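# Carry tube rack through self-closing door to desk

## Task

Move the tube rack from the counter, through the door that swings shut by itself, and onto the desk. The rack must stand upright, with every tube seated all the way down in its hole, and the door must be closed at the end. If the rack or any tube touches the floor, the task fails. Either robot or both may be used. Finish by releasing the rack and backing away. If a robot topples or is left leaning, the task fails.

## Robot and tools

Robots: r1 and r2 are identical Hello Robot Stretch 4 units. Each has an omni-wheel base, a lift on a vertical mast, an arm that telescopes forward, a three-joint wrist (yaw, pitch, roll), a two-finger gripper and four cameras. Each is about 1.6 m tall, and its base rim lies within 0.23 m of the base origin. Loose objects may occasionally get a brief shove from outside.

Frames: each robot's base frame has its origin on the floor under the base centre, with x forward, y left and z up. hand_pose is given in this frame and marks a point between the open fingertips. With all wrist joints at 0, its axes line up with the base frame. The printed hand position can be slightly wrong. The odometry frame is the base frame as it was when the scene began. Each robot reports only in its own frames. To tell where one robot is relative to the other, use the images, lidar_m and wrist_depth_mm.

execute_actions(actions, cameras): actions is a list holding zero or one action. An empty list only returns state and images. An action is an object keyed by "r1" and/or "r2", and all its motions start at the same moment. Per robot you may give:
- "base": exactly one relative move, counted from where the base last measured itself in the latest state report. {"translate_m": d} drives straight, forward positive, -2 to 2 m. {"strafe_m": d} slides sideways without turning, left positive, -2 to 2 m. {"rotate_rad": d} turns in place, counter-clockwise (left) positive, -3.2 to 3.2 rad.
- "joints": absolute targets by name. lift_m is 0 to 1.2 m. arm_m is extension, 0 to 0.55 m. wrist_yaw_rad is -1.134 to 4.276: 0 points forward, positive turns left, 3.14 folds back, and above 3.4 the arm may obstruct. wrist_pitch_rad is -1.117 to 4.259: 0 is level and 1.57 points down. wrist_roll_rad is -1.117 to 4.259: at 0 the fingers are level, and positive turns clockwise seen from behind. gripper_m is the fingertip gap, -0.038 to 0.141 m, and below 0 the tips squeeze each other. The done tolerances are ±0.004 for lift, arm and gripper, ±0.02 for yaw and roll, and ±0.05 for pitch.
- "pace": "slow", "default", "fast" or "max". Driving tops out at 0.1, 0.3, 0.4 or 0.6 m/s, and turning at 1, 2, 3 or 4 rad/s, in that order. With the lift above 0.2, both caps fall, down to 0.3 m/s and 1 rad/s at lift 1.2.
- "contact_limits": {"arm_m": x}, where x runs from 0 (stops at the lightest touch) to 0.75. The default is 0.5.
- {"end_of_arm": "enable_torque"}, sent on its own, switches back on any wrist or gripper motor that shut itself off.
A joint target out of range is clamped, played, and flagged. Any other bad value or unknown key rejects the whole call. A joint, base or robot you leave out may still be pushing toward its earlier target. cameras picks which images come back: camera names such as r1_head_camera, r1_head_left_camera, r1_head_right_camera, r1_wrist_camera and the r2_ equivalents, or "all". Null or omitted gives all, and [] gives none. The pictures line lists the image order.

wait(seconds): 0 to 10 s with nothing new commanded, then the same state and images come back. zoom_image(camera, region): region is [x0, y0, x1, y1] in pixels from the top-left corner, at most 504x504. It only works on a camera that had a full image in the latest result. finished_scene(scene): pass the current scene number. It is final and reports success. If a result reports a stop, the remaining calls in that same reply are skipped.

Reading results: base_status and joint_status are one of: done (for the base, the wheels turned as commanded even if they slipped), off_target (came to rest short of the target and may still push), contact_stop_at_<key> (hit something; lift, arm or wheels go slack, so a lift can sag under load or a base can roll), limit_stop_at_<name>, time_out, or torque_fault (a wrist motor went limp and needs enable_torque). limit_stop_at_tilt means a lean over 6 degrees, with lift, arm and wheels slack until the lean eases. limit_stop_at_own_body means self-collision; it is likely with pitch below -0.2 combined with roll below -0.4 or above 4. on_its_own lists what was not commanded, and "held at" there is a target, not a position. lidar_m gives 12 distances in m, one per 30-degree sector: the 1st is ahead, then counter-clockwise (4th left, 7th behind, 10th right). "-" means nothing seen, or something closer than 0.25 m. It sees from about 0.15 m up to robot height, misses glass and thin legs, and sees the other robot but not itself. wrist_depth_mm is a 7x7 grid of depths from 100 to 2000 mm. base_odometry heading runs -3.142 to 3.142. If turned_by_wheels and turned_by_imu differ by more than about 0.1, the base hit something or slipped. base_tilt is in degrees, forward and right positive, with a fixed offset of up to 1.5. motor_effort is a percent, with the peak in brackets, and it is noisy. Wheel effort that is positive turns the base right.

Gripping: command a gap smaller than the object. Squeezing harder pulls it toward the wrist. Neither the gripper reading nor done confirms a hold, so check the gripper effort and the images. If the fingertips get stuck on a surface, raise the lift. To unfold at the start, send lift_m 0.4 with wrist_yaw_rad 0.

Cameras: calibration uses OpenCV conventions. T_world_to_cam maps the carrying robot's base frame into the camera frame. Head cameras are 420x560 pinhole or 420x672 fisheye, and wrist cameras are 616x392. There are small per-scene errors, and they are larger for the wrist camera at long arm extension.

Avoid: robot-to-robot contact (a hard press fails at once, and once bases touch, even millimetres more is too much). Avoid turning or driving with more than 1 kg held at arm_m above 0.2, especially at fast paces. Avoid strong pushes or pulls with a raised gripper. On a shared carry, two bases can drift up to about 3 cm apart per metre and tip a robot. Also avoid torque faults, drops, slams and letting the rack or tubes reach the floor. The simulation keeps running while you compose replies, and the robots hold their last command meanwhile.

Each tool is called after "Emit:" as name([rows], argument=value, ...), one row to a line, values as JSON.

## Session

Emit:
execute_actions(actions=[])

Scene clock: 0.00 s.
r1.base_odometry: x=+0.000 y=+0.000 heading=+0.000 (m, m, rad; r1's odometry frame)
r1.turned_by_wheels: +0.000 (rad since the last result)
r1.turned_by_imu: +0.000 (rad since the last result)
r1.base_tilt: forward=-0.6 right=-0.6 (deg)
r1.lidar_m: 0.72 0.76 1.12 1.81 1.94 2.44 1.16 1.02 0.73 0.67 0.72 0.82
r1.base_status: not commanded
r1.joint_positions: lift_m=+0.230 arm_m=+0.001 wrist_yaw_rad=+3.122 wrist_pitch_rad=+0.015 wrist_roll_rad=+0.010 gripper_m=+0.057
r1.joint_status: not commanded
r1.motor_effort: lift_m=+18 arm_m=+0 wrist_yaw_rad=-1 wrist_pitch_rad=-5 wrist_roll_rad=+1 gripper_m=-3 wheel_0=+0 wheel_1=+0 wheel_2=+0 (%)
r1.hand_pose: x=-0.1149 y=+0.0930 z=+0.4041 quat_wxyz=(+0.010, -0.007, +0.005, +1.000) (m; r1's base frame)
r1.wrist_depth_mm: - 137 - - - - - / - 118 163 - - - - / - 121 164 - - - - / 138 138 298 1537 - - - / 1098 1708 - 1397 - - - / 1138 1397 191 1336 193 1366 1430 / 866 904 960 107 960 917 960
r2.base_odometry: x=+0.000 y=+0.000 heading=+0.000 (m, m, rad; r2's odometry frame)
r2.turned_by_wheels: +0.000 (rad since the last result)
r2.turned_by_imu: +0.000 (rad since the last result)
r2.base_tilt: forward=-0.5 right=+0.2 (deg)
r2.lidar_m: 0.86 0.82 0.85 1.18 1.18 2.23 1.85 1.78 1.37 0.98 0.94 1.00
r2.base_status: not commanded
r2.joint_positions: lift_m=+0.251 arm_m=+0.002 wrist_yaw_rad=+3.131 wrist_pitch_rad=+0.014 wrist_roll_rad=-0.018 gripper_m=+0.057
r2.joint_status: not commanded
r2.motor_effort: lift_m=+19 arm_m=-1 wrist_yaw_rad=+0 wrist_pitch_rad=-6 wrist_roll_rad=-2 gripper_m=-2 wheel_0=+0 wheel_1=+0 wheel_2=+0 (%)
r2.hand_pose: x=-0.1144 y=+0.0905 z=+0.4254 quat_wxyz=(+0.005, -0.007, -0.009, +1.000) (m; r2's base frame)
r2.wrist_depth_mm: - 140 1921 - - - 1921 / - 115 151 - - - 1983 / - 122 163 - - - 1921 / 143 142 1863 - - - 1983 / 231 1708 1921 - - - 1921 / 228 1464 202 1430 216 1308 1281 / 229 960 1060 - 1008 904 946
pictures: r1_head_camera, r1_head_left_camera, r1_head_right_camera, r1_wrist_camera, r2_head_camera, r2_head_left_camera, r2_head_right_camera, r2_wrist_camera
Images, in order (width x height): r1_head_camera 420x560, r1_head_left_camera 420x672, r1_head_right_camera 420x672, r1_wrist_camera 616x392, r2_head_camera 420x560, r2_head_left_camera 420x672, r2_head_right_camera 420x672, r2_wrist_camera 616x392.

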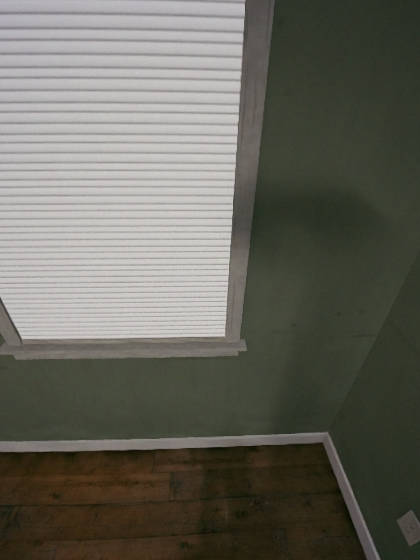

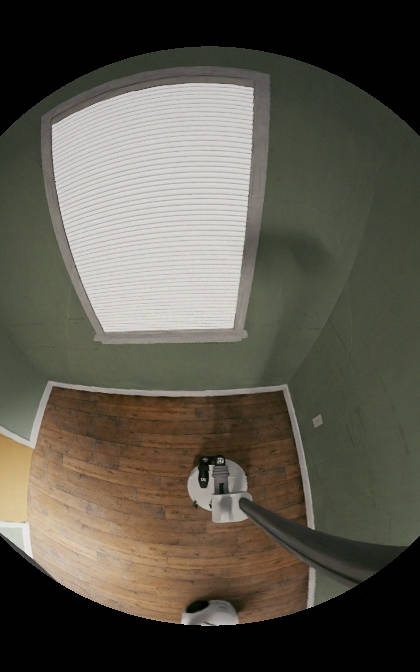

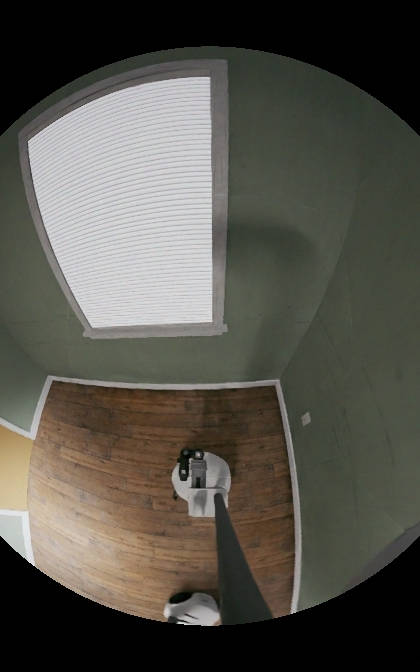

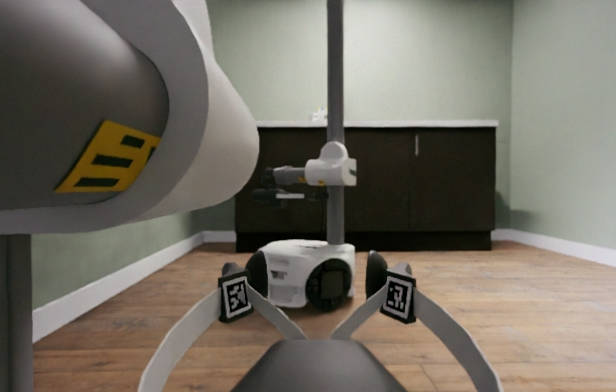

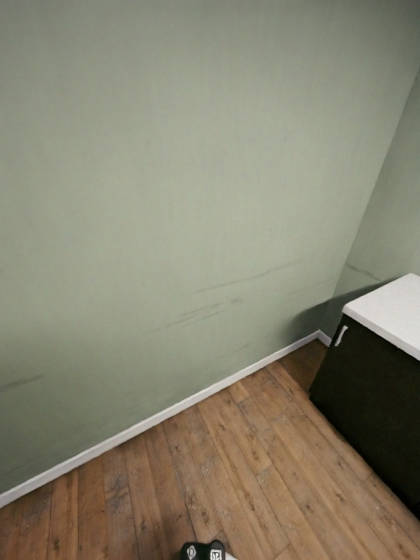

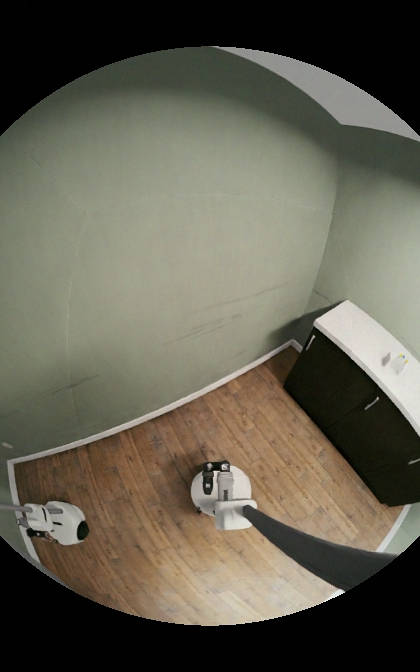

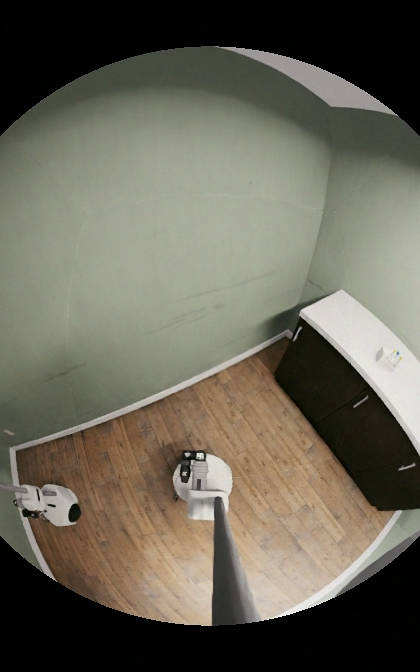

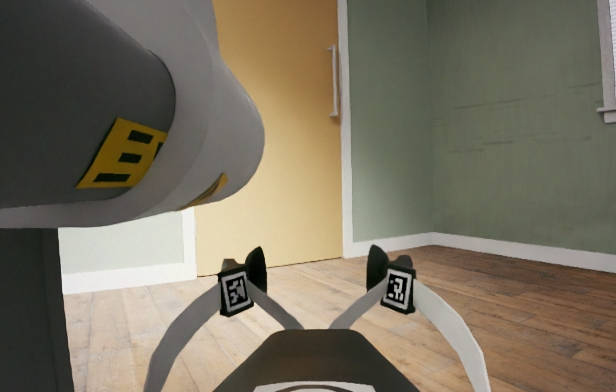

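Emit:
execute_actions([
  {"r1":{"base":{"rotate_rad":1.57},"joints":{"lift_m":0.5}},"r2":{"base":{"rotate_rad":-1.2},"joints":{"lift_m":0.9,"wrist_yaw_rad":0,"gripper_m":0.12}}},
], cameras=["r1_head_camera","r1_head_left_camera","r2_head_camera","r2_head_right_camera","r2_wrist_camera"])

Scene clock: 15.60 s.
r1.base_odometry: x=+0.000 y=+0.000 heading=+1.570 (m, m, rad; r1's odometry frame)
r1.turned_by_wheels: +1.570 (rad since the last result)
r1.turned_by_imu: +1.603 (rad since the last result)
r1.base_tilt: forward=-0.6 right=-0.6 (deg)
r1.lidar_m: 1.81 1.96 2.43 1.14 1.01 0.73 0.69 0.73 0.83 0.74 0.78 1.12
r1.base_status: done
r1.joint_positions: lift_m=+0.500 arm_m=+0.001 wrist_yaw_rad=+3.122 wrist_pitch_rad=+0.015 wrist_roll_rad=+0.010 gripper_m=+0.057
r1.joint_status: all done
r1.motor_effort: lift_m=+21(22) arm_m=-1(0) wrist_yaw_rad=+1(0) wrist_pitch_rad=-5(5) wrist_roll_rad=-1(0) gripper_m=-2(3) wheel_0=+0(5) wheel_1=+0(4) wheel_2=+1(10) (%)
r1.hand_pose: x=-0.1149 y=+0.0930 z=+0.6737 quat_wxyz=(+0.010, -0.007, +0.005, +1.000) (m; r1's base frame)
r1.wrist_depth_mm: - 137 831 831 820 854 831 / - 118 163 842 842 831 842 / - 121 165 820 831 842 854 / 138 138 298 831 842 842 854 / 820 842 831 854 842 854 854 / 831 842 191 854 193 854 866 / 842 831 842 106 854 842 854
r2.base_odometry: x=+0.000 y=+0.000 heading=-1.199 (m, m, rad; r2's odometry frame)
r2.turned_by_wheels: -1.199 (rad since the last result)
r2.turned_by_imu: -1.214 (rad since the last result)
r2.base_tilt: forward=-0.5 right=+0.1 (deg)
r2.lidar_m: 0.94 0.93 0.91 0.81 0.83 1.03 1.17 2.20 1.93 1.76 1.64 1.04
r2.base_status: done
r2.joint_positions: lift_m=+0.900 arm_m=+0.002 wrist_yaw_rad=+0.000 wrist_pitch_rad=+0.014 wrist_roll_rad=-0.018 gripper_m=+0.120
r2.joint_status: all done
r2.motor_effort: lift_m=+22(23) arm_m=-2(1) wrist_yaw_rad=-1(6) wrist_pitch_rad=-7(7) wrist_roll_rad=-2(2) gripper_m=+0(3) wheel_0=+5(8) wheel_1=+2(7) wheel_2=+2(7) (%)
r2.hand_pose: x=+0.4616 y=-0.0874 z=+1.0739 quat_wxyz=(+1.000, -0.009, +0.007, +0.000) (m; r2's base frame)
r2.wrist_depth_mm: 1255 1255 1336 1366 1366 1430 1499 / 1255 1281 1336 1366 1397 1464 1499 / 1255 1281 1308 1366 1430 1464 1499 / 1229 1281 1336 1366 1430 1499 1499 / 1281 1182 1025 991 1138 1078 1008 / 707 732 750 750 778 809 866 / 707 732 750 - 809 842 854
pictures: r1_head_camera, r1_head_left_camera, r2_head_camera, r2_head_right_camera, r2_wrist_camera
camera_calibration (this result's frames):
r2_wrist_camera: T_world_to_cam=[[0.043826, -0.999028, -0.00469486, -0.0920901], [-0.0575152, 0.00216852, -0.998342, 1.14644], [0.997382, 0.0440234, -0.0573642, -0.168858], [0, 0, 0, 1]] pos_world=[0.238389, -0.087053, 1.13442]
Images, in order (width x height): r1_head_camera 420x560, r1_head_left_camera 420x672, r2_head_camera 420x560, r2_head_right_camera 420x672, r2_wrist_camera 616x392.

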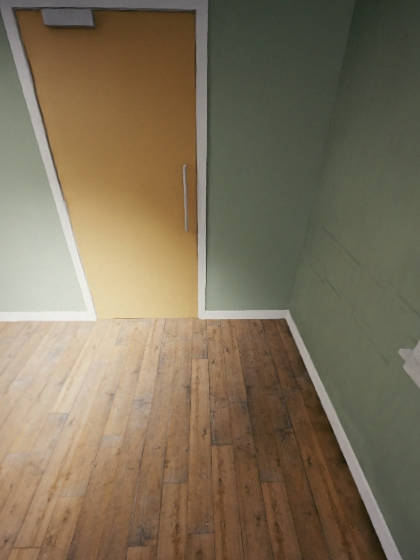

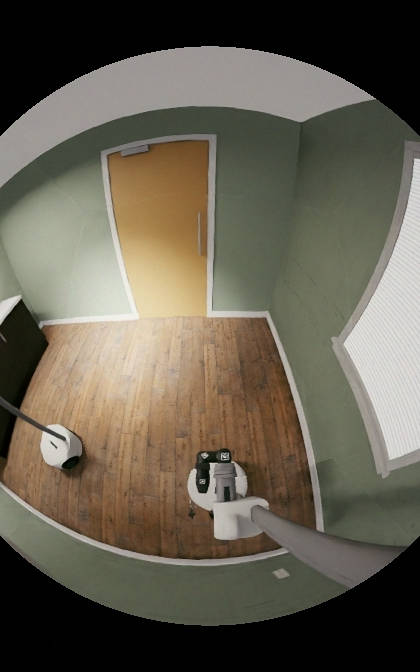

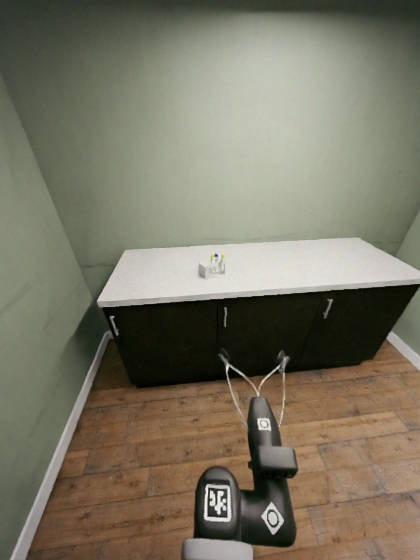

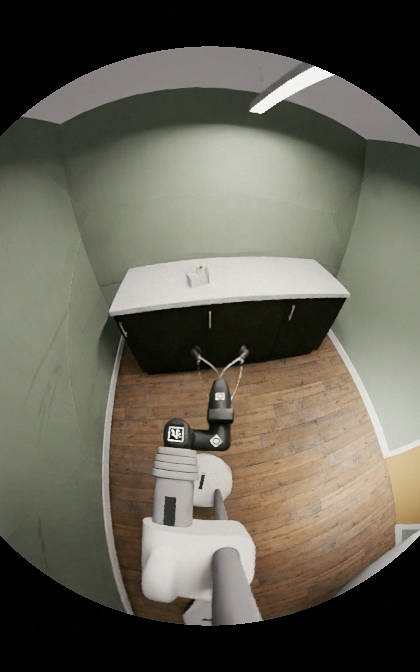

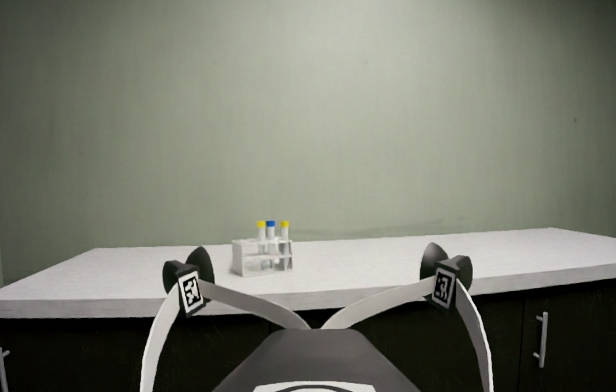

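Emit:
execute_actions([
  {"r1":{"base":{"strafe_m":0.45}},"r2":{"base":{"rotate_rad":0.13},"joints":{"lift_m":0.95,"wrist_pitch_rad":0.3}}},
], cameras=[])

Emit:
execute_actions([
  {"r1":{"base":{"translate_m":1.5}},"r2":{"base":{"translate_m":0.4}}},
], cameras=["r1_head_camera","r1_head_left_camera","r2_head_camera","r2_wrist_camera"])

Scene clock: 46.10 s.
r1.base_odometry: x=-0.450 y=+0.000 heading=+1.570 (m, m, rad; r1's odometry frame)
r1.turned_by_wheels: +0.000 (rad since the last result)
r1.turned_by_imu: +0.003 (rad since the last result)
r1.base_tilt: forward=-0.6 right=-0.6 (deg)
r1.lidar_m: 1.87 1.95 0.78 0.71 1.00 0.73 0.69 0.71 1.00 1.21 1.27 1.76
r1.base_status: done
r1.joint_positions: lift_m=+0.500 arm_m=+0.001 wrist_yaw_rad=+3.122 wrist_pitch_rad=+0.015 wrist_roll_rad=+0.010 gripper_m=+0.057
r1.joint_status: not commanded
r1.motor_effort: lift_m=+20(21) arm_m=-1(0) wrist_yaw_rad=+1(1) wrist_pitch_rad=-5(5) wrist_roll_rad=+0(0) gripper_m=-2(1) wheel_0=+1(9) wheel_1=-1(7) wheel_2=+0(2) (%)
r1.hand_pose: x=-0.1149 y=+0.0930 z=+0.6738 quat_wxyz=(+0.010, -0.007, +0.005, +1.000) (m; r1's base frame)
r1.wrist_depth_mm: - 137 831 820 842 831 842 / - 118 163 831 831 842 842 / - 120 164 831 831 842 831 / 138 139 297 820 831 842 854 / 831 842 831 842 842 854 854 / 831 842 191 854 193 854 854 / 831 854 842 106 866 854 854
r2.base_odometry: x=+0.000 y=+0.000 heading=-1.070 (m, m, rad; r2's odometry frame)
r2.turned_by_wheels: +0.130 (rad since the last result)
r2.turned_by_imu: +0.131 (rad since the last result)
r2.base_tilt: forward=-0.6 right=+0.3 (deg)
r2.lidar_m: 0.95 0.99 0.85 0.82 0.86 0.83 0.74 2.28 1.88 1.77 1.36 1.00
r2.base_status: done
r2.joint_positions: lift_m=+0.950 arm_m=+0.002 wrist_yaw_rad=+0.000 wrist_pitch_rad=+0.302 wrist_roll_rad=-0.018 gripper_m=+0.120
r2.joint_status: all done
r2.motor_effort: lift_m=+22(22) arm_m=-1(1) wrist_yaw_rad=-1(2) wrist_pitch_rad=-6(7) wrist_roll_rad=-2(2) gripper_m=+1(1) wheel_0=-3(9) wheel_1=+0(3) wheel_2=-1(6) (%)
r2.hand_pose: x=+0.4486 y=-0.0874 z=+1.0421 quat_wxyz=(+0.989, -0.009, +0.150, +0.001) (m; r2's base frame)
r2.wrist_depth_mm: 1205 1229 1229 1205 1205 1229 1255 / 1229 1308 1281 1281 1308 1255 1281 / 1308 1336 1308 1182 1308 1281 1308 / 1229 820 798 778 798 788 788 / 1118 809 798 809 809 798 831 / 1255 842 854 842 866 866 878 / 1255 917 904 - 904 917 917
pictures: none
No camera images: the call's "cameras" was empty. Leave "cameras" out to get every camera's image.

Scene clock: 52.60 s.
r1.base_odometry: x=-0.449 y=+1.500 heading=+1.570 (m, m, rad; r1's odometry frame)
r1.turned_by_wheels: +0.000 (rad since the last result)
r1.turned_by_imu: -0.002 (rad since the last result)
r1.base_tilt: forward=-0.6 right=-0.6 (deg)
r1.lidar_m: 0.36 0.38 0.56 1.47 1.72 1.69 2.18 1.75 1.29 1.21 0.47 0.39
r1.base_status: done
r1.joint_positions: lift_m=+0.500 arm_m=+0.001 wrist_yaw_rad=+3.122 wrist_pitch_rad=+0.015 wrist_roll_rad=+0.010 gripper_m=+0.057
r1.joint_status: not commanded
r1.motor_effort: lift_m=+20(20) arm_m=-1(0) wrist_yaw_rad=+1(1) wrist_pitch_rad=-6(6) wrist_roll_rad=+1(0) gripper_m=-7(6) wheel_0=-1(7) wheel_1=-1(5) wheel_2=+0(3) (%)
r1.hand_pose: x=-0.1149 y=+0.0930 z=+0.6738 quat_wxyz=(+0.010, -0.007, +0.005, +1.000) (m; r1's base frame)
r1.wrist_depth_mm: - 137 - - - - 1661 / - 118 163 - - - - / - 121 164 - - - - / 138 139 298 - - - - / 1808 - - - - - - / 1921 - 191 - 194 - 1537 / 1366 1464 1537 107 1537 1430 1397
r2.base_odometry: x=+0.192 y=-0.351 heading=-1.069 (m, m, rad; r2's odometry frame)
r2.turned_by_wheels: +0.000 (rad since the last result)
r2.turned_by_imu: -0.002 (rad since the last result)
r2.base_tilt: forward=-0.5 right=+0.3 (deg)
r2.lidar_m: 0.54 0.57 0.88 0.84 0.87 1.17 2.60 1.74 1.73 1.77 0.80 0.57
r2.base_status: done
r2.joint_positions: lift_m=+0.950 arm_m=+0.002 wrist_yaw_rad=+0.000 wrist_pitch_rad=+0.302 wrist_roll_rad=-0.018 gripper_m=+0.120
r2.joint_status: not commanded
r2.motor_effort: lift_m=+22(22) arm_m=-1(2) wrist_yaw_rad=-1(2) wrist_pitch_rad=-6(6) wrist_roll_rad=-2(2) gripper_m=+0(0) wheel_0=+3(8) wheel_1=+1(7) wheel_2=-2(12) (%)
r2.hand_pose: x=+0.4486 y=-0.0874 z=+1.0422 quat_wxyz=(+0.989, -0.009, +0.150, +0.001) (m; r2's base frame)
r2.wrist_depth_mm: 842 866 854 842 866 866 854 / 878 878 878 891 904 878 878 / 931 917 931 931 960 946 946 / 976 820 788 539 699 750 741 / 554 554 549 517 530 521 517 / 418 413 382 418 377 382 394 / 387 387 382 - 384 415 421
pictures: r1_head_camera, r1_head_left_camera, r2_head_camera, r2_wrist_camera
camera_calibration (this result's frames):
r2_wrist_camera: T_world_to_cam=[[0.0404904, -0.999037, -0.0168823, -0.0775305], [-0.338702, 0.00217226, -0.940891, 1.18028], [0.940022, 0.0438152, -0.338288, 0.160821], [0, 0, 0, 1]] pos_world=[0.251728, -0.0870661, 1.16361]
Images, in order (width x height): r1_head_camera 420x560, r1_head_left_camera 420x672, r2_head_camera 420x560, r2_wrist_camera 616x392.

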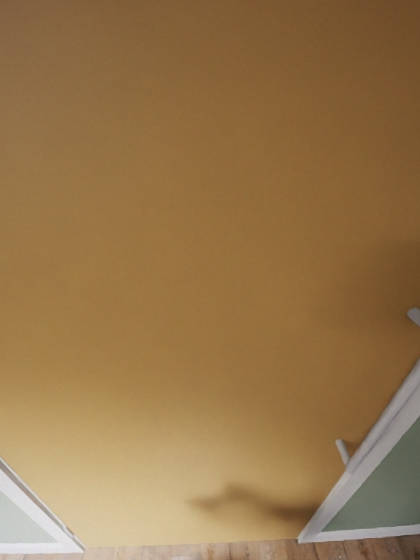

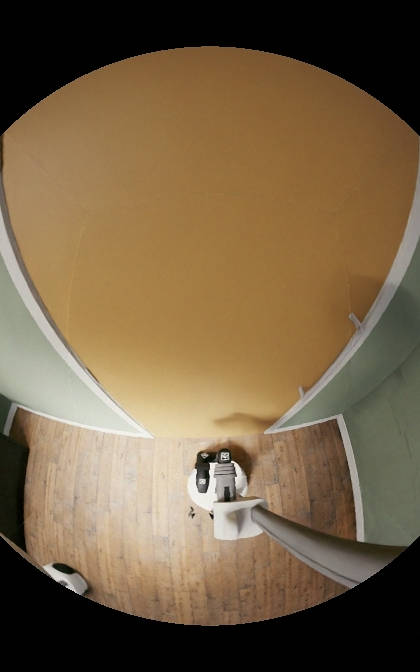

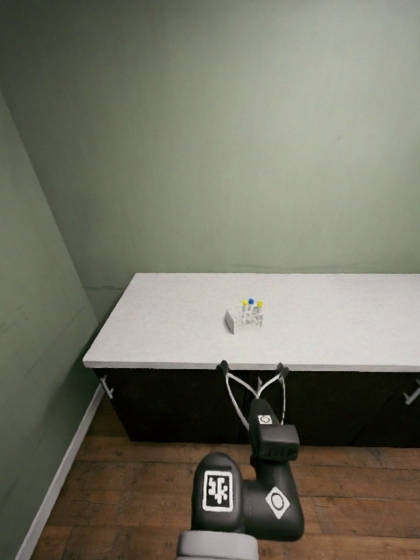

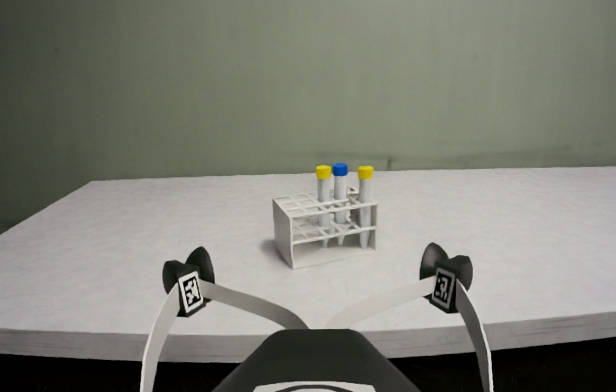

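Emit:
execute_actions([
  {"r1":{"base":{"translate_m":0.35},"pace":"slow"},"r2":{"base":{"rotate_rad":0.38},"joints":{"gripper_m":0.141}}},
], cameras=[])

Emit:
execute_actions([
  {"r2":{"base":{"strafe_m":-0.27}}},
], cameras=["r1_head_left_camera","r2_head_camera","r2_wrist_camera"])

Scene clock: 65.63 s.
r1.base_odometry: x=-0.456 y=+1.835 heading=+1.582 (m, m, rad; r1's odometry frame)
r1.turned_by_wheels: +0.011 (rad since the last result)
r1.turned_by_imu: +0.308 (rad since the last result)
r1.base_tilt: forward=-0.6 right=-0.6 (deg)
r1.lidar_m: 0.25 0.25 0.40 1.75 1.74 2.38 2.40 1.57 1.35 0.38 0.25 -
r1.base_status: translate_m contact_stop (by the wheels' count: +0.334 of +0.350)
r1.joint_positions: lift_m=+0.500 arm_m=+0.001 wrist_yaw_rad=+3.122 wrist_pitch_rad=+0.015 wrist_roll_rad=+0.010 gripper_m=+0.057
r1.joint_status: not commanded
r1.on_its_own: the wheels are slack since a contact_stop
r1.motor_effort: lift_m=+19(20) arm_m=+0(0) wrist_yaw_rad=+1(5) wrist_pitch_rad=-5(7) wrist_roll_rad=+0(0) gripper_m=+0(2) wheel_0=+0(26) wheel_1=+0(25) wheel_2=+0(36) (%)
r1.hand_pose: x=-0.1149 y=+0.0930 z=+0.6739 quat_wxyz=(+0.010, -0.007, +0.005, +1.000) (m; r1's base frame)
r1.wrist_depth_mm: - 137 - - - - - / - 118 163 - - - - / - 121 164 - - - - / 138 138 298 - - - - / 1499 - - - - - - / 1499 1921 191 - 193 - - / 1397 1430 1537 106 1499 1397 1537
r2.base_odometry: x=+0.192 y=-0.351 heading=-0.690 (m, m, rad; r2's odometry frame)
r2.turned_by_wheels: +0.379 (rad since the last result)
r2.turned_by_imu: +0.384 (rad since the last result)
r2.base_tilt: forward=-0.6 right=+0.2 (deg)
r2.lidar_m: 0.54 0.68 0.83 0.84 1.02 2.01 2.63 1.79 1.79 0.95 0.63 0.52
r2.base_status: done
r2.joint_positions: lift_m=+0.950 arm_m=+0.002 wrist_yaw_rad=+0.000 wrist_pitch_rad=+0.302 wrist_roll_rad=-0.018 gripper_m=+0.141
r2.joint_status: all done
r2.motor_effort: lift_m=+22(22) arm_m=-1(1) wrist_yaw_rad=+0(1) wrist_pitch_rad=-6(6) wrist_roll_rad=-2(3) gripper_m=+1(3) wheel_0=-4(6) wheel_1=-2(5) wheel_2=-2(10) (%)
r2.hand_pose: x=+0.4486 y=-0.0874 z=+1.0422 quat_wxyz=(+0.989, -0.009, +0.150, +0.001) (m; r2's base frame)
r2.wrist_depth_mm: 809 991 991 878 820 768 715 / 798 991 1008 946 866 798 732 / 820 1025 1098 991 904 831 759 / 831 1078 866 798 759 750 449 / 842 554 549 544 535 427 439 / 854 496 418 415 377 368 389 / 866 539 492 - 351 330 327
pictures: none
No camera images: the call's "cameras" was empty. Leave "cameras" out to get every camera's image.

not run: a stop came earlier in this reply.

Emit:
execute_actions([
  {"r1":{"base":{"translate_m":-0.5}},"r2":{"base":{"strafe_m":-0.27}}},
], cameras=["r1_head_left_camera","r1_head_camera","r2_head_camera","r2_wrist_camera"])

Scene clock: 71.50 s.
r1.base_odometry: x=-0.451 y=+1.335 heading=+1.581 (m, m, rad; r1's odometry frame)
r1.turned_by_wheels: +0.000 (rad since the last result)
r1.turned_by_imu: +0.002 (rad since the last result)
r1.base_tilt: forward=-0.6 right=-0.5 (deg)
r1.lidar_m: 0.66 0.78 1.45 1.44 1.48 1.90 1.91 1.35 1.21 1.21 0.68 0.67
r1.base_status: done
r1.joint_positions: lift_m=+0.500 arm_m=+0.001 wrist_yaw_rad=+3.122 wrist_pitch_rad=+0.015 wrist_roll_rad=+0.010 gripper_m=+0.057
r1.joint_status: not commanded
r1.motor_effort: lift_m=+19(19) arm_m=-1(0) wrist_yaw_rad=+0(1) wrist_pitch_rad=-5(6) wrist_roll_rad=+0(0) gripper_m=-1(1) wheel_0=-1(3) wheel_1=+0(7) wheel_2=-1(9) (%)
r1.hand_pose: x=-0.1149 y=+0.0930 z=+0.6739 quat_wxyz=(+0.010, -0.007, +0.005, +1.000) (m; r1's base frame)
r1.wrist_depth_mm: - 137 - - 1983 1808 1708 / - 118 162 - 1921 1863 1756 / - 121 164 - - 1921 1661 / 138 138 300 - 1983 1921 1756 / 1336 1863 - - - 1921 1756 / 1397 1863 191 - 193 1808 1756 / 1366 1430 1499 106 1499 1464 1537
r2.base_odometry: x=+0.020 y=-0.559 heading=-0.690 (m, m, rad; r2's odometry frame)
r2.turned_by_wheels: +0.000 (rad since the last result)
r2.turned_by_imu: -0.001 (rad since the last result)
r2.base_tilt: forward=-0.6 right=+0.3 (deg)
r2.lidar_m: 0.43 0.58 1.09 1.09 1.36 2.63 1.46 1.55 1.51 0.81 0.47 0.45
r2.base_status: done
r2.joint_positions: lift_m=+0.950 arm_m=+0.002 wrist_yaw_rad=+0.000 wrist_pitch_rad=+0.302 wrist_roll_rad=-0.018 gripper_m=+0.141
r2.joint_status: not commanded
r2.motor_effort: lift_m=+21(22) arm_m=-1(2) wrist_yaw_rad=-1(1) wrist_pitch_rad=-7(7) wrist_roll_rad=-2(3) gripper_m=-1(3) wheel_0=+2(9) wheel_1=+0(10) wheel_2=+0(1) (%)
r2.hand_pose: x=+0.4486 y=-0.0874 z=+1.0422 quat_wxyz=(+0.989, -0.009, +0.150, +0.001) (m; r2's base frame)
r2.wrist_depth_mm: 1025 976 878 798 750 676 640 / 1060 1025 931 842 778 715 668 / 1060 1078 960 878 809 732 691 / 1060 809 798 715 750 750 715 / 559 549 549 436 504 517 512 / 415 399 379 415 377 368 392 / 462 364 349 - 342 327 329
pictures: r1_head_camera, r1_head_left_camera, r2_head_camera, r2_wrist_camera
camera_calibration (this result's frames):
r2_wrist_camera: T_world_to_cam=[[0.0404612, -0.999038, -0.0168842, -0.0775228], [-0.33875, 0.00218177, -0.940874, 1.18029], [0.940006, 0.0437884, -0.338336, 0.160886], [0, 0, 0, 1]] pos_world=[0.251728, -0.0870683, 1.16363]
Images, in order (width x height): r1_head_camera 420x560, r1_head_left_camera 420x672, r2_head_camera 420x560, r2_wrist_camera 616x392.

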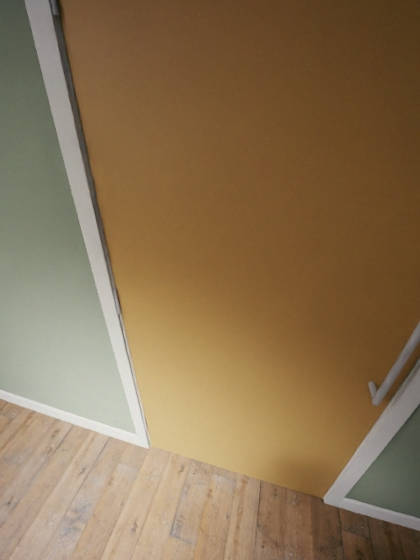

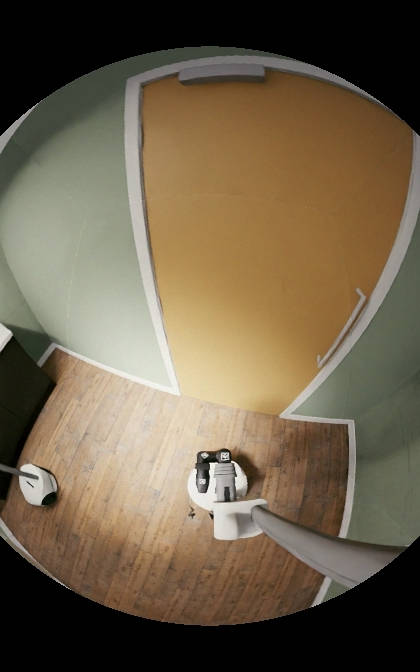

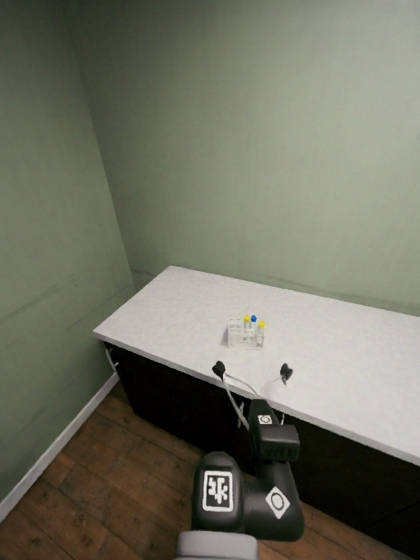

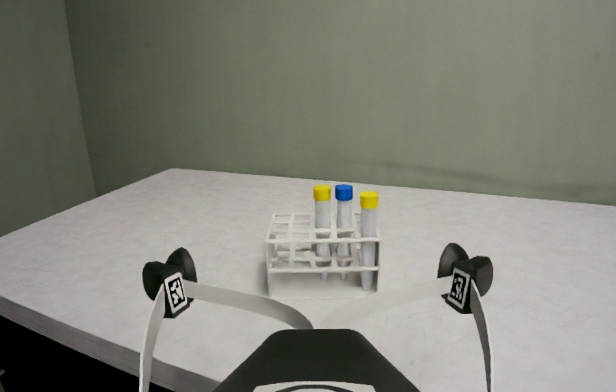

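Emit:
execute_actions([
  {"r2":{"joints":{"lift_m":0.87,"arm_m":0.12}},"r1":{"base":{"rotate_rad":-0.3},"joints":{"lift_m":0.8,"wrist_yaw_rad":0,"gripper_m":0.1}}},
], cameras=["r1_head_camera","r1_wrist_camera","r2_head_camera","r2_wrist_camera"])

Scene clock: 87.20 s.
r1.base_odometry: x=-0.451 y=+1.335 heading=+1.281 (m, m, rad; r1's odometry frame)
r1.turned_by_wheels: -0.300 (rad since the last result)
r1.turned_by_imu: -0.305 (rad since the last result)
r1.base_tilt: forward=-0.6 right=-0.6 (deg)
r1.lidar_m: 0.66 0.66 0.96 1.88 1.44 2.00 1.90 1.74 1.28 1.21 0.95 0.69
r1.base_status: done
r1.joint_positions: lift_m=+0.800 arm_m=+0.001 wrist_yaw_rad=+0.000 wrist_pitch_rad=+0.015 wrist_roll_rad=+0.010 gripper_m=+0.100
r1.joint_status: all done
r1.motor_effort: lift_m=+21(20) arm_m=+0(0) wrist_yaw_rad=-1(3) wrist_pitch_rad=-5(6) wrist_roll_rad=+1(0) gripper_m=-1(5) wheel_0=+0(9) wheel_1=-1(4) wheel_2=+0(4) (%)
r1.hand_pose: x=+0.4603 y=-0.0873 z=+0.9737 quat_wxyz=(+1.000, +0.005, +0.007, +0.000) (m; r1's base frame)
r1.wrist_depth_mm: 452 452 455 452 449 459 445 / 452 455 459 459 455 459 445 / 459 459 455 455 459 459 449 / 462 455 455 462 455 455 449 / 466 462 466 462 462 466 452 / 459 466 196 462 459 459 459 / 466 466 469 106 473 466 462
r2.base_odometry: x=+0.020 y=-0.559 heading=-0.690 (m, m, rad; r2's odometry frame)
r2.turned_by_wheels: +0.000 (rad since the last result)
r2.turned_by_imu: +0.000 (rad since the last result)
r2.base_tilt: forward=-0.7 right=+0.2 (deg)
r2.lidar_m: 0.47 0.55 1.08 1.10 1.33 2.60 1.45 1.55 1.50 0.79 0.51 0.45
r2.base_status: not commanded
r2.joint_positions: lift_m=+0.870 arm_m=+0.119 wrist_yaw_rad=+0.000 wrist_pitch_rad=+0.302 wrist_roll_rad=-0.018 gripper_m=+0.141
r2.joint_status: all done
r2.motor_effort: lift_m=+16(16) arm_m=+6(6) wrist_yaw_rad=-1(2) wrist_pitch_rad=-7(6) wrist_roll_rad=-2(2) gripper_m=+2(1) wheel_0=+2(2) wheel_1=+0(0) wheel_2=+0(0) (%)
r2.hand_pose: x=+0.5654 y=-0.0874 z=+0.9626 quat_wxyz=(+0.989, -0.009, +0.151, +0.001) (m; r2's base frame)
r2.wrist_depth_mm: 931 842 759 691 647 591 554 / 960 891 820 723 668 621 574 / 1008 917 820 750 691 647 603 / 569 549 539 329 297 512 500 / 382 377 353 325 301 353 351 / 286 272 260 283 257 252 268 / 236 229 238 - 234 222 -
pictures: r1_head_camera, r1_wrist_camera, r2_head_camera, r2_wrist_camera
camera_calibration (this result's frames):
r1_wrist_camera: T_world_to_cam=[[0.0215209, -0.99967, 0.0140063, -0.107234], [-0.0315839, -0.0146824, -0.999393, 1.03522], [0.999269, 0.0210654, -0.0318895, -0.203248], [0, 0, 0, 1]] pos_world=[0.238103, -0.0877173, 1.02961]
r2_wrist_camera: T_world_to_cam=[[0.0406206, -0.999032, -0.0168889, -0.0836347], [-0.338857, 0.00212715, -0.940835, 1.14506], [0.939961, 0.0439402, -0.338443, 0.0242643], [0, 0, 0, 1]] pos_world=[0.368602, -0.0870556, 1.08411]
Images, in order (width x height): r1_head_camera 420x560, r1_wrist_camera 616x392, r2_head_camera 420x560, r2_wrist_camera 616x392.

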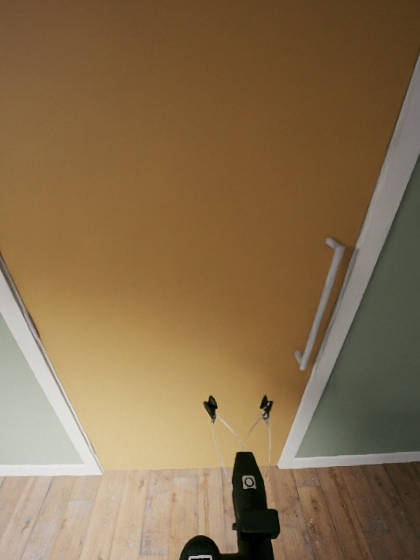

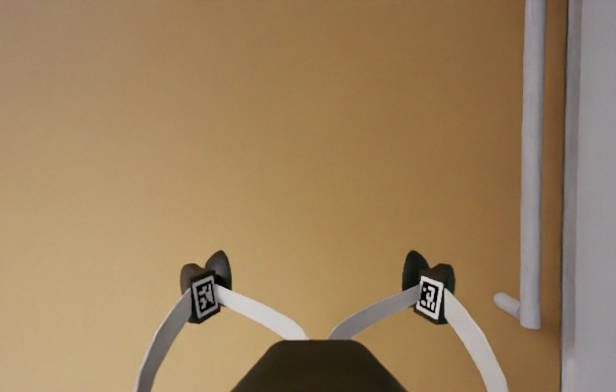

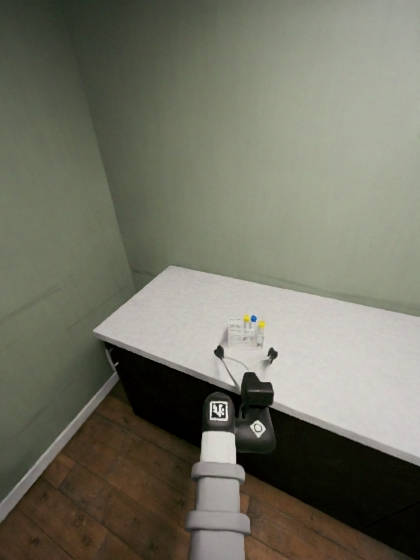

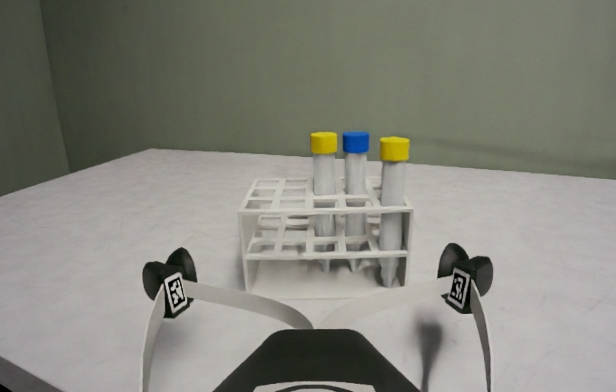

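Emit:
execute_actions([
  {"r2":{"base":{"strafe_m":-0.01}},"r1":{"base":{"strafe_m":-0.243},"joints":{"lift_m":0.9}}},
], cameras=[])

Emit:
execute_actions([
  {"r2":{"joints":{"arm_m":0.2},"pace":"slow"},"r1":{"joints":{"arm_m":0.1}}},
], cameras=["r1_wrist_camera","r2_wrist_camera","r2_head_camera"])

Scene clock: 97.27 s.
r1.base_odometry: x=-0.218 y=+1.265 heading=+1.281 (m, m, rad; r1's odometry frame)
r1.turned_by_wheels: +0.000 (rad since the last result)
r1.turned_by_imu: +0.000 (rad since the last result)
r1.base_tilt: forward=-0.6 right=-0.6 (deg)
r1.lidar_m: 0.61 0.69 0.97 2.12 1.65 2.01 1.91 1.37 1.01 0.96 0.97 0.67
r1.base_status: done
r1.joint_positions: lift_m=+0.900 arm_m=+0.001 wrist_yaw_rad=+0.000 wrist_pitch_rad=+0.015 wrist_roll_rad=+0.010 gripper_m=+0.100
r1.joint_status: all done
r1.motor_effort: lift_m=+21(25) arm_m=+0(0) wrist_yaw_rad=+0(1) wrist_pitch_rad=-6(5) wrist_roll_rad=+0(0) gripper_m=+0(3) wheel_0=-2(5) wheel_1=+1(9) wheel_2=+0(1) (%)
r1.hand_pose: x=+0.4602 y=-0.0874 z=+1.0737 quat_wxyz=(+1.000, +0.005, +0.007, +0.000) (m; r1's base frame)
r1.wrist_depth_mm: 455 452 459 455 442 455 455 / 459 455 452 459 445 455 459 / 459 459 466 459 449 455 466 / 462 462 459 462 452 459 462 / 462 466 466 466 455 462 459 / 466 466 196 462 452 466 469 / 469 469 466 106 455 466 469
r2.base_odometry: x=+0.014 y=-0.566 heading=-0.690 (m, m, rad; r2's odometry frame)
r2.turned_by_wheels: +0.000 (rad since the last result)
r2.turned_by_imu: +0.000 (rad since the last result)
r2.base_tilt: forward=-0.6 right=+0.2 (deg)
r2.lidar_m: 0.46 0.56 1.08 1.12 1.36 2.64 1.68 1.69 1.51 0.80 0.50 0.44
r2.base_status: done
r2.joint_positions: lift_m=+0.870 arm_m=+0.119 wrist_yaw_rad=+0.000 wrist_pitch_rad=+0.302 wrist_roll_rad=-0.018 gripper_m=+0.141
r2.joint_status: not commanded
r2.motor_effort: lift_m=+15(16) arm_m=+5(5) wrist_yaw_rad=+0(1) wrist_pitch_rad=-7(7) wrist_roll_rad=-3(2) gripper_m=+0(0) wheel_0=+5(10) wheel_1=-3(9) wheel_2=+0(2) (%)
r2.hand_pose: x=+0.5654 y=-0.0874 z=+0.9626 quat_wxyz=(+0.989, -0.009, +0.151, +0.001) (m; r2's base frame)
r2.wrist_depth_mm: 917 831 768 691 640 585 559 / 960 891 798 723 661 615 569 / 1008 904 831 723 691 640 603 / 564 554 539 307 439 512 504 / 377 375 334 327 324 353 349 / 283 272 260 285 258 253 268 / 235 228 238 - 234 221 -
pictures: none
No camera images: the call's "cameras" was empty. Leave "cameras" out to get every camera's image.

Scene clock: 99.33 s.
r1.base_odometry: x=-0.218 y=+1.265 heading=+1.281 (m, m, rad; r1's odometry frame)
r1.turned_by_wheels: +0.000 (rad since the last result)
r1.turned_by_imu: +0.001 (rad since the last result)
r1.base_tilt: forward=-0.6 right=-0.6 (deg)
r1.lidar_m: 0.58 0.69 0.97 2.13 1.66 2.00 1.90 1.38 1.02 0.96 0.97 0.68
r1.base_status: not commanded
r1.joint_positions: lift_m=+0.900 arm_m=+0.099 wrist_yaw_rad=+0.000 wrist_pitch_rad=+0.015 wrist_roll_rad=+0.010 gripper_m=+0.100
r1.joint_status: all done
r1.motor_effort: lift_m=+21(21) arm_m=+6(7) wrist_yaw_rad=-1(2) wrist_pitch_rad=-5(6) wrist_roll_rad=+1(0) gripper_m=-2(4) wheel_0=-2(2) wheel_1=+1(1) wheel_2=+0(1) (%)
r1.hand_pose: x=+0.5582 y=-0.0874 z=+1.0737 quat_wxyz=(+1.000, +0.005, +0.007, +0.000) (m; r1's base frame)
r1.wrist_depth_mm: 357 357 355 357 345 357 357 / 357 359 359 359 349 359 359 / 362 359 359 362 347 362 362 / 362 364 362 364 351 362 364 / 364 364 366 364 351 366 364 / 366 366 196 366 351 366 368 / 366 366 368 106 355 366 364
r2.base_odometry: x=+0.014 y=-0.566 heading=-0.690 (m, m, rad; r2's odometry frame)
r2.turned_by_wheels: +0.000 (rad since the last result)
r2.turned_by_imu: +0.000 (rad since the last result)
r2.base_tilt: forward=-0.6 right=+0.3 (deg)
r2.lidar_m: 0.45 0.55 1.09 1.09 1.37 2.64 1.67 1.70 1.51 0.79 0.48 0.43
r2.base_status: not commanded
r2.joint_positions: lift_m=+0.870 arm_m=+0.199 wrist_yaw_rad=+0.000 wrist_pitch_rad=+0.302 wrist_roll_rad=-0.018 gripper_m=+0.141
r2.joint_status: all done
r2.motor_effort: lift_m=+16(16) arm_m=+5(10) wrist_yaw_rad=+0(1) wrist_pitch_rad=-6(7) wrist_roll_rad=-2(1) gripper_m=+0(0) wheel_0=+5(5) wheel_1=-2(3) wheel_2=+0(0) (%)
r2.hand_pose: x=+0.6454 y=-0.0874 z=+0.9626 quat_wxyz=(+0.989, -0.009, +0.151, +0.001) (m; r2's base frame)
r2.wrist_depth_mm: 820 750 683 615 569 525 500 / 878 798 715 647 597 549 508 / 931 831 750 676 615 574 539 / 564 554 539 254 215 512 504 / 382 375 226 224 218 353 349 / 285 271 209 219 205 250 267 / 234 227 231 - 222 220 -
pictures: r1_wrist_camera, r2_head_camera, r2_wrist_camera
camera_calibration (this result's frames):
r1_wrist_camera: T_world_to_cam=[[0.0213416, -0.999674, 0.0140072, -0.110695], [-0.03155, -0.0146769, -0.999394, 1.13823], [0.999274, 0.0208868, -0.031853, -0.298001], [0, 0, 0, 1]] pos_world=[0.336058, -0.0877291, 1.1296]
r2_wrist_camera: T_world_to_cam=[[0.0405203, -0.999036, -0.0168889, -0.0868457], [-0.338857, 0.00216115, -0.940835, 1.17216], [0.939965, 0.0438458, -0.338443, -0.0508976], [0, 0, 0, 1]] pos_world=[0.448554, -0.0870635, 1.08411]
Images, in order (width x height): r1_wrist_camera 616x392, r2_head_camera 420x560, r2_wrist_camera 616x392.

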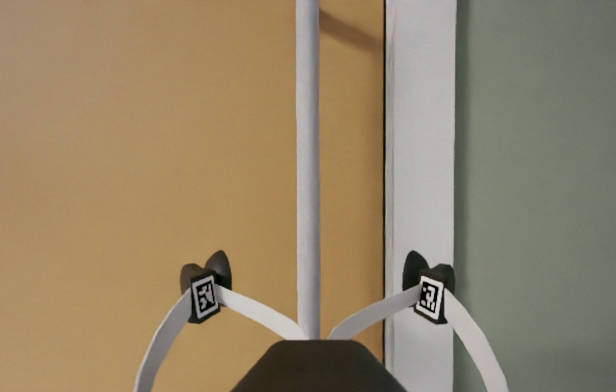

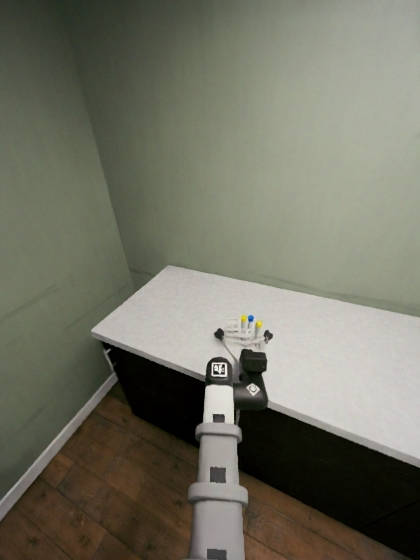

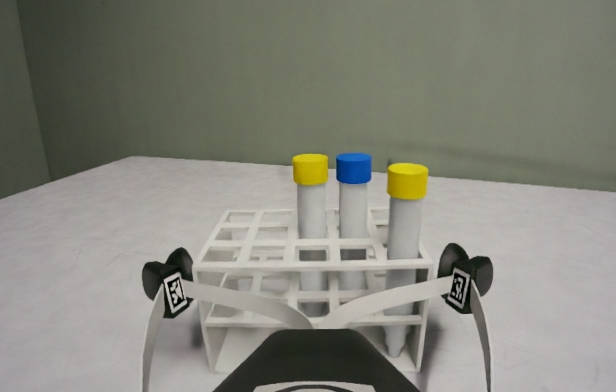

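Emit:
execute_actions([
  {"r2":{"joints":{"arm_m":0.24,"lift_m":0.855},"pace":"slow"},"r1":{"joints":{"arm_m":0.19}}},
], cameras=["r1_wrist_camera","r2_wrist_camera"])

Emit:
execute_actions([
  {"r2":{"joints":{"gripper_m":0.07}},"r1":{"joints":{"gripper_m":-0.03}}},
], cameras=["r1_wrist_camera","r2_wrist_camera"])

Scene clock: 105.87 s.
r1.base_odometry: x=-0.218 y=+1.265 heading=+1.281 (m, m, rad; r1's odometry frame)
r1.turned_by_wheels: +0.000 (rad since the last result)
r1.turned_by_imu: +0.001 (rad since the last result)
r1.base_tilt: forward=-0.6 right=-0.6 (deg)
r1.lidar_m: 0.61 0.70 0.96 2.11 1.67 1.99 1.89 1.40 1.01 0.95 0.98 0.70
r1.base_status: not commanded
r1.joint_positions: lift_m=+0.900 arm_m=+0.189 wrist_yaw_rad=+0.000 wrist_pitch_rad=+0.015 wrist_roll_rad=+0.010 gripper_m=+0.100
r1.joint_status: all done
r1.motor_effort: lift_m=+21(21) arm_m=+6(6) wrist_yaw_rad=+1(1) wrist_pitch_rad=-6(6) wrist_roll_rad=+0(1) gripper_m=-4(1) wheel_0=-2(2) wheel_1=+1(1) wheel_2=+0(0) (%)
r1.hand_pose: x=+0.6482 y=-0.0874 z=+1.0737 quat_wxyz=(+1.000, +0.005, +0.007, +0.000) (m; r1's base frame)
r1.wrist_depth_mm: 267 268 268 267 270 255 268 / 268 271 270 270 270 257 270 / 272 270 270 271 271 258 270 / 272 273 273 271 273 259 272 / 273 272 274 273 274 262 273 / 273 273 196 210 267 262 276 / 277 278 278 106 277 264 277
r2.base_odometry: x=+0.014 y=-0.566 heading=-0.690 (m, m, rad; r2's odometry frame)
r2.turned_by_wheels: +0.000 (rad since the last result)
r2.turned_by_imu: +0.000 (rad since the last result)
r2.base_tilt: forward=-0.6 right=+0.2 (deg)
r2.lidar_m: 0.46 0.58 1.09 1.11 1.35 2.65 1.69 1.69 1.51 0.81 0.49 0.43
r2.base_status: not commanded
r2.joint_positions: lift_m=+0.855 arm_m=+0.239 wrist_yaw_rad=+0.000 wrist_pitch_rad=+0.302 wrist_roll_rad=-0.018 gripper_m=+0.141
r2.joint_status: all done
r2.motor_effort: lift_m=+15(15) arm_m=+5(3) wrist_yaw_rad=+0(1) wrist_pitch_rad=-7(7) wrist_roll_rad=-2(2) gripper_m=+0(1) wheel_0=+5(5) wheel_1=-3(3) wheel_2=+0(0) (%)
r2.hand_pose: x=+0.6854 y=-0.0874 z=+0.9477 quat_wxyz=(+0.989, -0.009, +0.151, +0.001) (m; r2's base frame)
r2.wrist_depth_mm: 778 699 634 585 535 492 469 / 809 750 668 609 564 508 480 / 891 778 699 621 564 539 500 / 512 504 500 218 211 459 459 / 345 347 227 225 198 324 319 / 258 247 233 203 207 229 244 / 213 208 213 - 208 201 -
pictures: r1_wrist_camera, r2_wrist_camera
camera_calibration (this result's frames):
r1_wrist_camera: T_world_to_cam=[[0.0213372, -0.999674, 0.0140074, -0.112614], [-0.0315337, -0.0146766, -0.999395, 1.14106], [0.999275, 0.0208826, -0.0318366, -0.387942], [0, 0, 0, 1]] pos_world=[0.426046, -0.0877294, 1.1296]
r2_wrist_camera: T_world_to_cam=[[0.0404759, -0.999038, -0.0168889, -0.0887008], [-0.338857, 0.00217623, -0.940835, 1.17163], [0.939967, 0.0438041, -0.338443, -0.0935567], [0, 0, 0, 1]] pos_world=[0.488545, -0.087067, 1.06915]
Images, in order (width x height): r1_wrist_camera 616x392, r2_wrist_camera 616x392.

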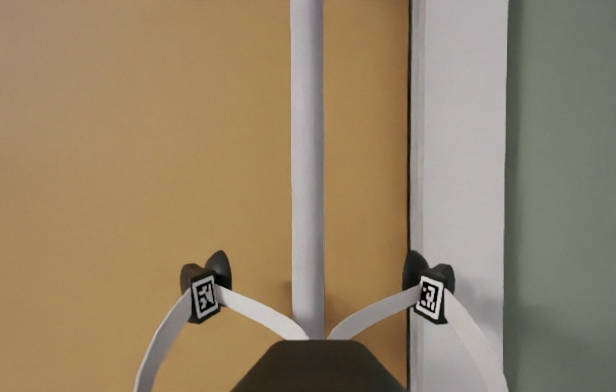

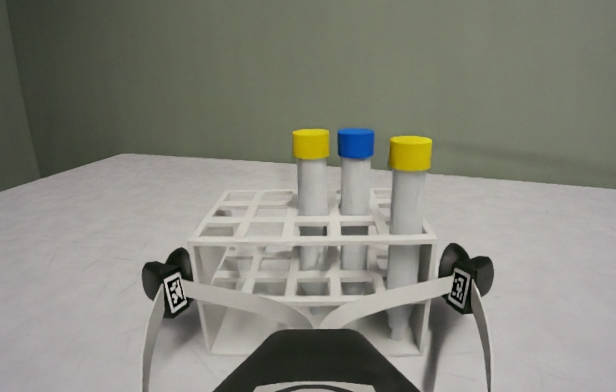

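Scene clock: 107.87 s.
r1.base_odometry: x=-0.218 y=+1.266 heading=+1.282 (m, m, rad; r1's odometry frame)
r1.turned_by_wheels: +0.001 (rad since the last result)
r1.turned_by_imu: +0.001 (rad since the last result)
r1.base_tilt: forward=-0.6 right=-0.6 (deg)
r1.lidar_m: 0.60 0.70 0.96 2.13 1.66 2.00 1.89 1.39 1.03 0.96 0.96 0.69
r1.base_status: not commanded
r1.joint_positions: lift_m=+0.900 arm_m=+0.190 wrist_yaw_rad=+0.010 wrist_pitch_rad=+0.015 wrist_roll_rad=+0.010 gripper_m=-0.029
r1.joint_status: all done
r1.on_its_own: wrist_yaw_rad is at rest, and its effort (-26) is outside its rest range (-13 to +13)
r1.motor_effort: lift_m=+21(22) arm_m=+0(6) wrist_yaw_rad=-26(30) wrist_pitch_rad=-7(7) wrist_roll_rad=+1(0) gripper_m=-26(26) wheel_0=-1(2) wheel_1=+0(1) wheel_2=+9(8) (%)
r1.hand_pose: x=+0.6502 y=-0.0847 z=+1.0736 quat_wxyz=(+1.000, +0.005, +0.008, +0.005) (m; r1's base frame)
r1.wrist_depth_mm: 265 265 264 263 263 250 263 / 266 265 264 264 263 252 264 / 267 267 268 266 263 253 266 / 268 268 268 267 266 254 266 / 270 270 270 267 266 255 266 / 272 270 180 200 181 256 270 / 273 273 272 106 267 258 268
r2.base_odometry: x=+0.014 y=-0.566 heading=-0.690 (m, m, rad; r2's odometry frame)
r2.turned_by_wheels: +0.000 (rad since the last result)
r2.turned_by_imu: +0.000 (rad since the last result)
r2.base_tilt: forward=-0.5 right=+0.3 (deg)
r2.lidar_m: 0.46 0.55 1.10 1.10 1.36 2.65 1.66 1.69 1.51 0.83 0.50 0.44
r2.base_status: not commanded
r2.joint_positions: lift_m=+0.855 arm_m=+0.239 wrist_yaw_rad=+0.000 wrist_pitch_rad=+0.303 wrist_roll_rad=-0.018 gripper_m=+0.070
r2.joint_status: all done
r2.motor_effort: lift_m=+15(15) arm_m=+5(5) wrist_yaw_rad=-1(0) wrist_pitch_rad=-9(10) wrist_roll_rad=-2(2) gripper_m=-20(19) wheel_0=+5(5) wheel_1=-2(2) wheel_2=+0(0) (%)
r2.hand_pose: x=+0.6853 y=-0.0874 z=+0.9474 quat_wxyz=(+0.988, -0.009, +0.151, +0.001) (m; r2's base frame)
r2.wrist_depth_mm: 778 699 634 580 539 496 469 / 820 741 668 609 564 512 484 / 891 759 691 627 559 539 504 / 508 504 488 217 198 459 452 / 343 342 230 217 190 319 315 / 255 235 196 208 189 187 248 / 213 207 204 - 195 202 -
pictures: r1_wrist_camera, r2_wrist_camera
camera_calibration (this result's frames):
r1_wrist_camera: T_world_to_cam=[[0.0307493, -0.999429, 0.0139974, -0.116027], [-0.0318773, -0.0149775, -0.99938, 1.14121], [0.999019, 0.0302841, -0.0323197, -0.388552], [0, 0, 0, 1]] pos_world=[0.428117, -0.0871014, 1.12957]
r2_wrist_camera: T_world_to_cam=[[0.040462, -0.999038, -0.0169252, -0.0886586], [-0.339706, 0.0021756, -0.940529, 1.17166], [0.939661, 0.0438053, -0.339291, -0.0925783], [0, 0, 0, 1]] pos_world=[0.488598, -0.0870669, 1.06907]
Images, in order (width x height): r1_wrist_camera 616x392, r2_wrist_camera 616x392.

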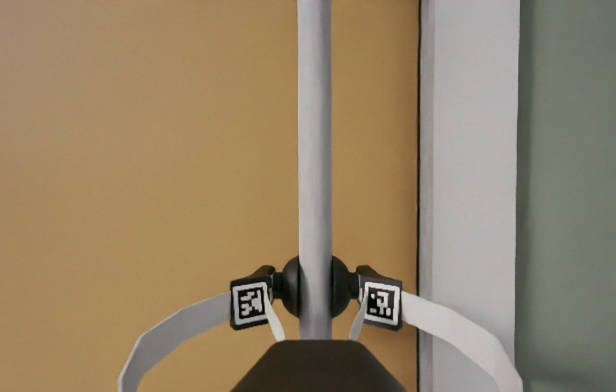

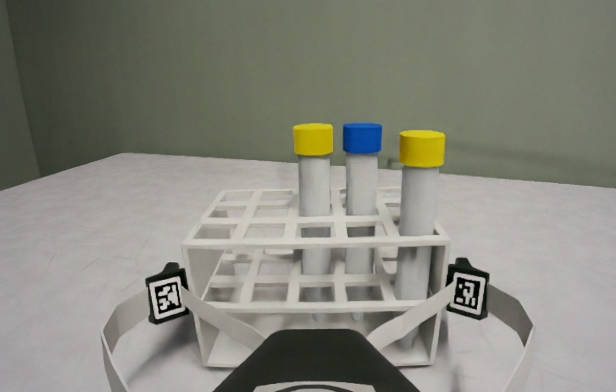

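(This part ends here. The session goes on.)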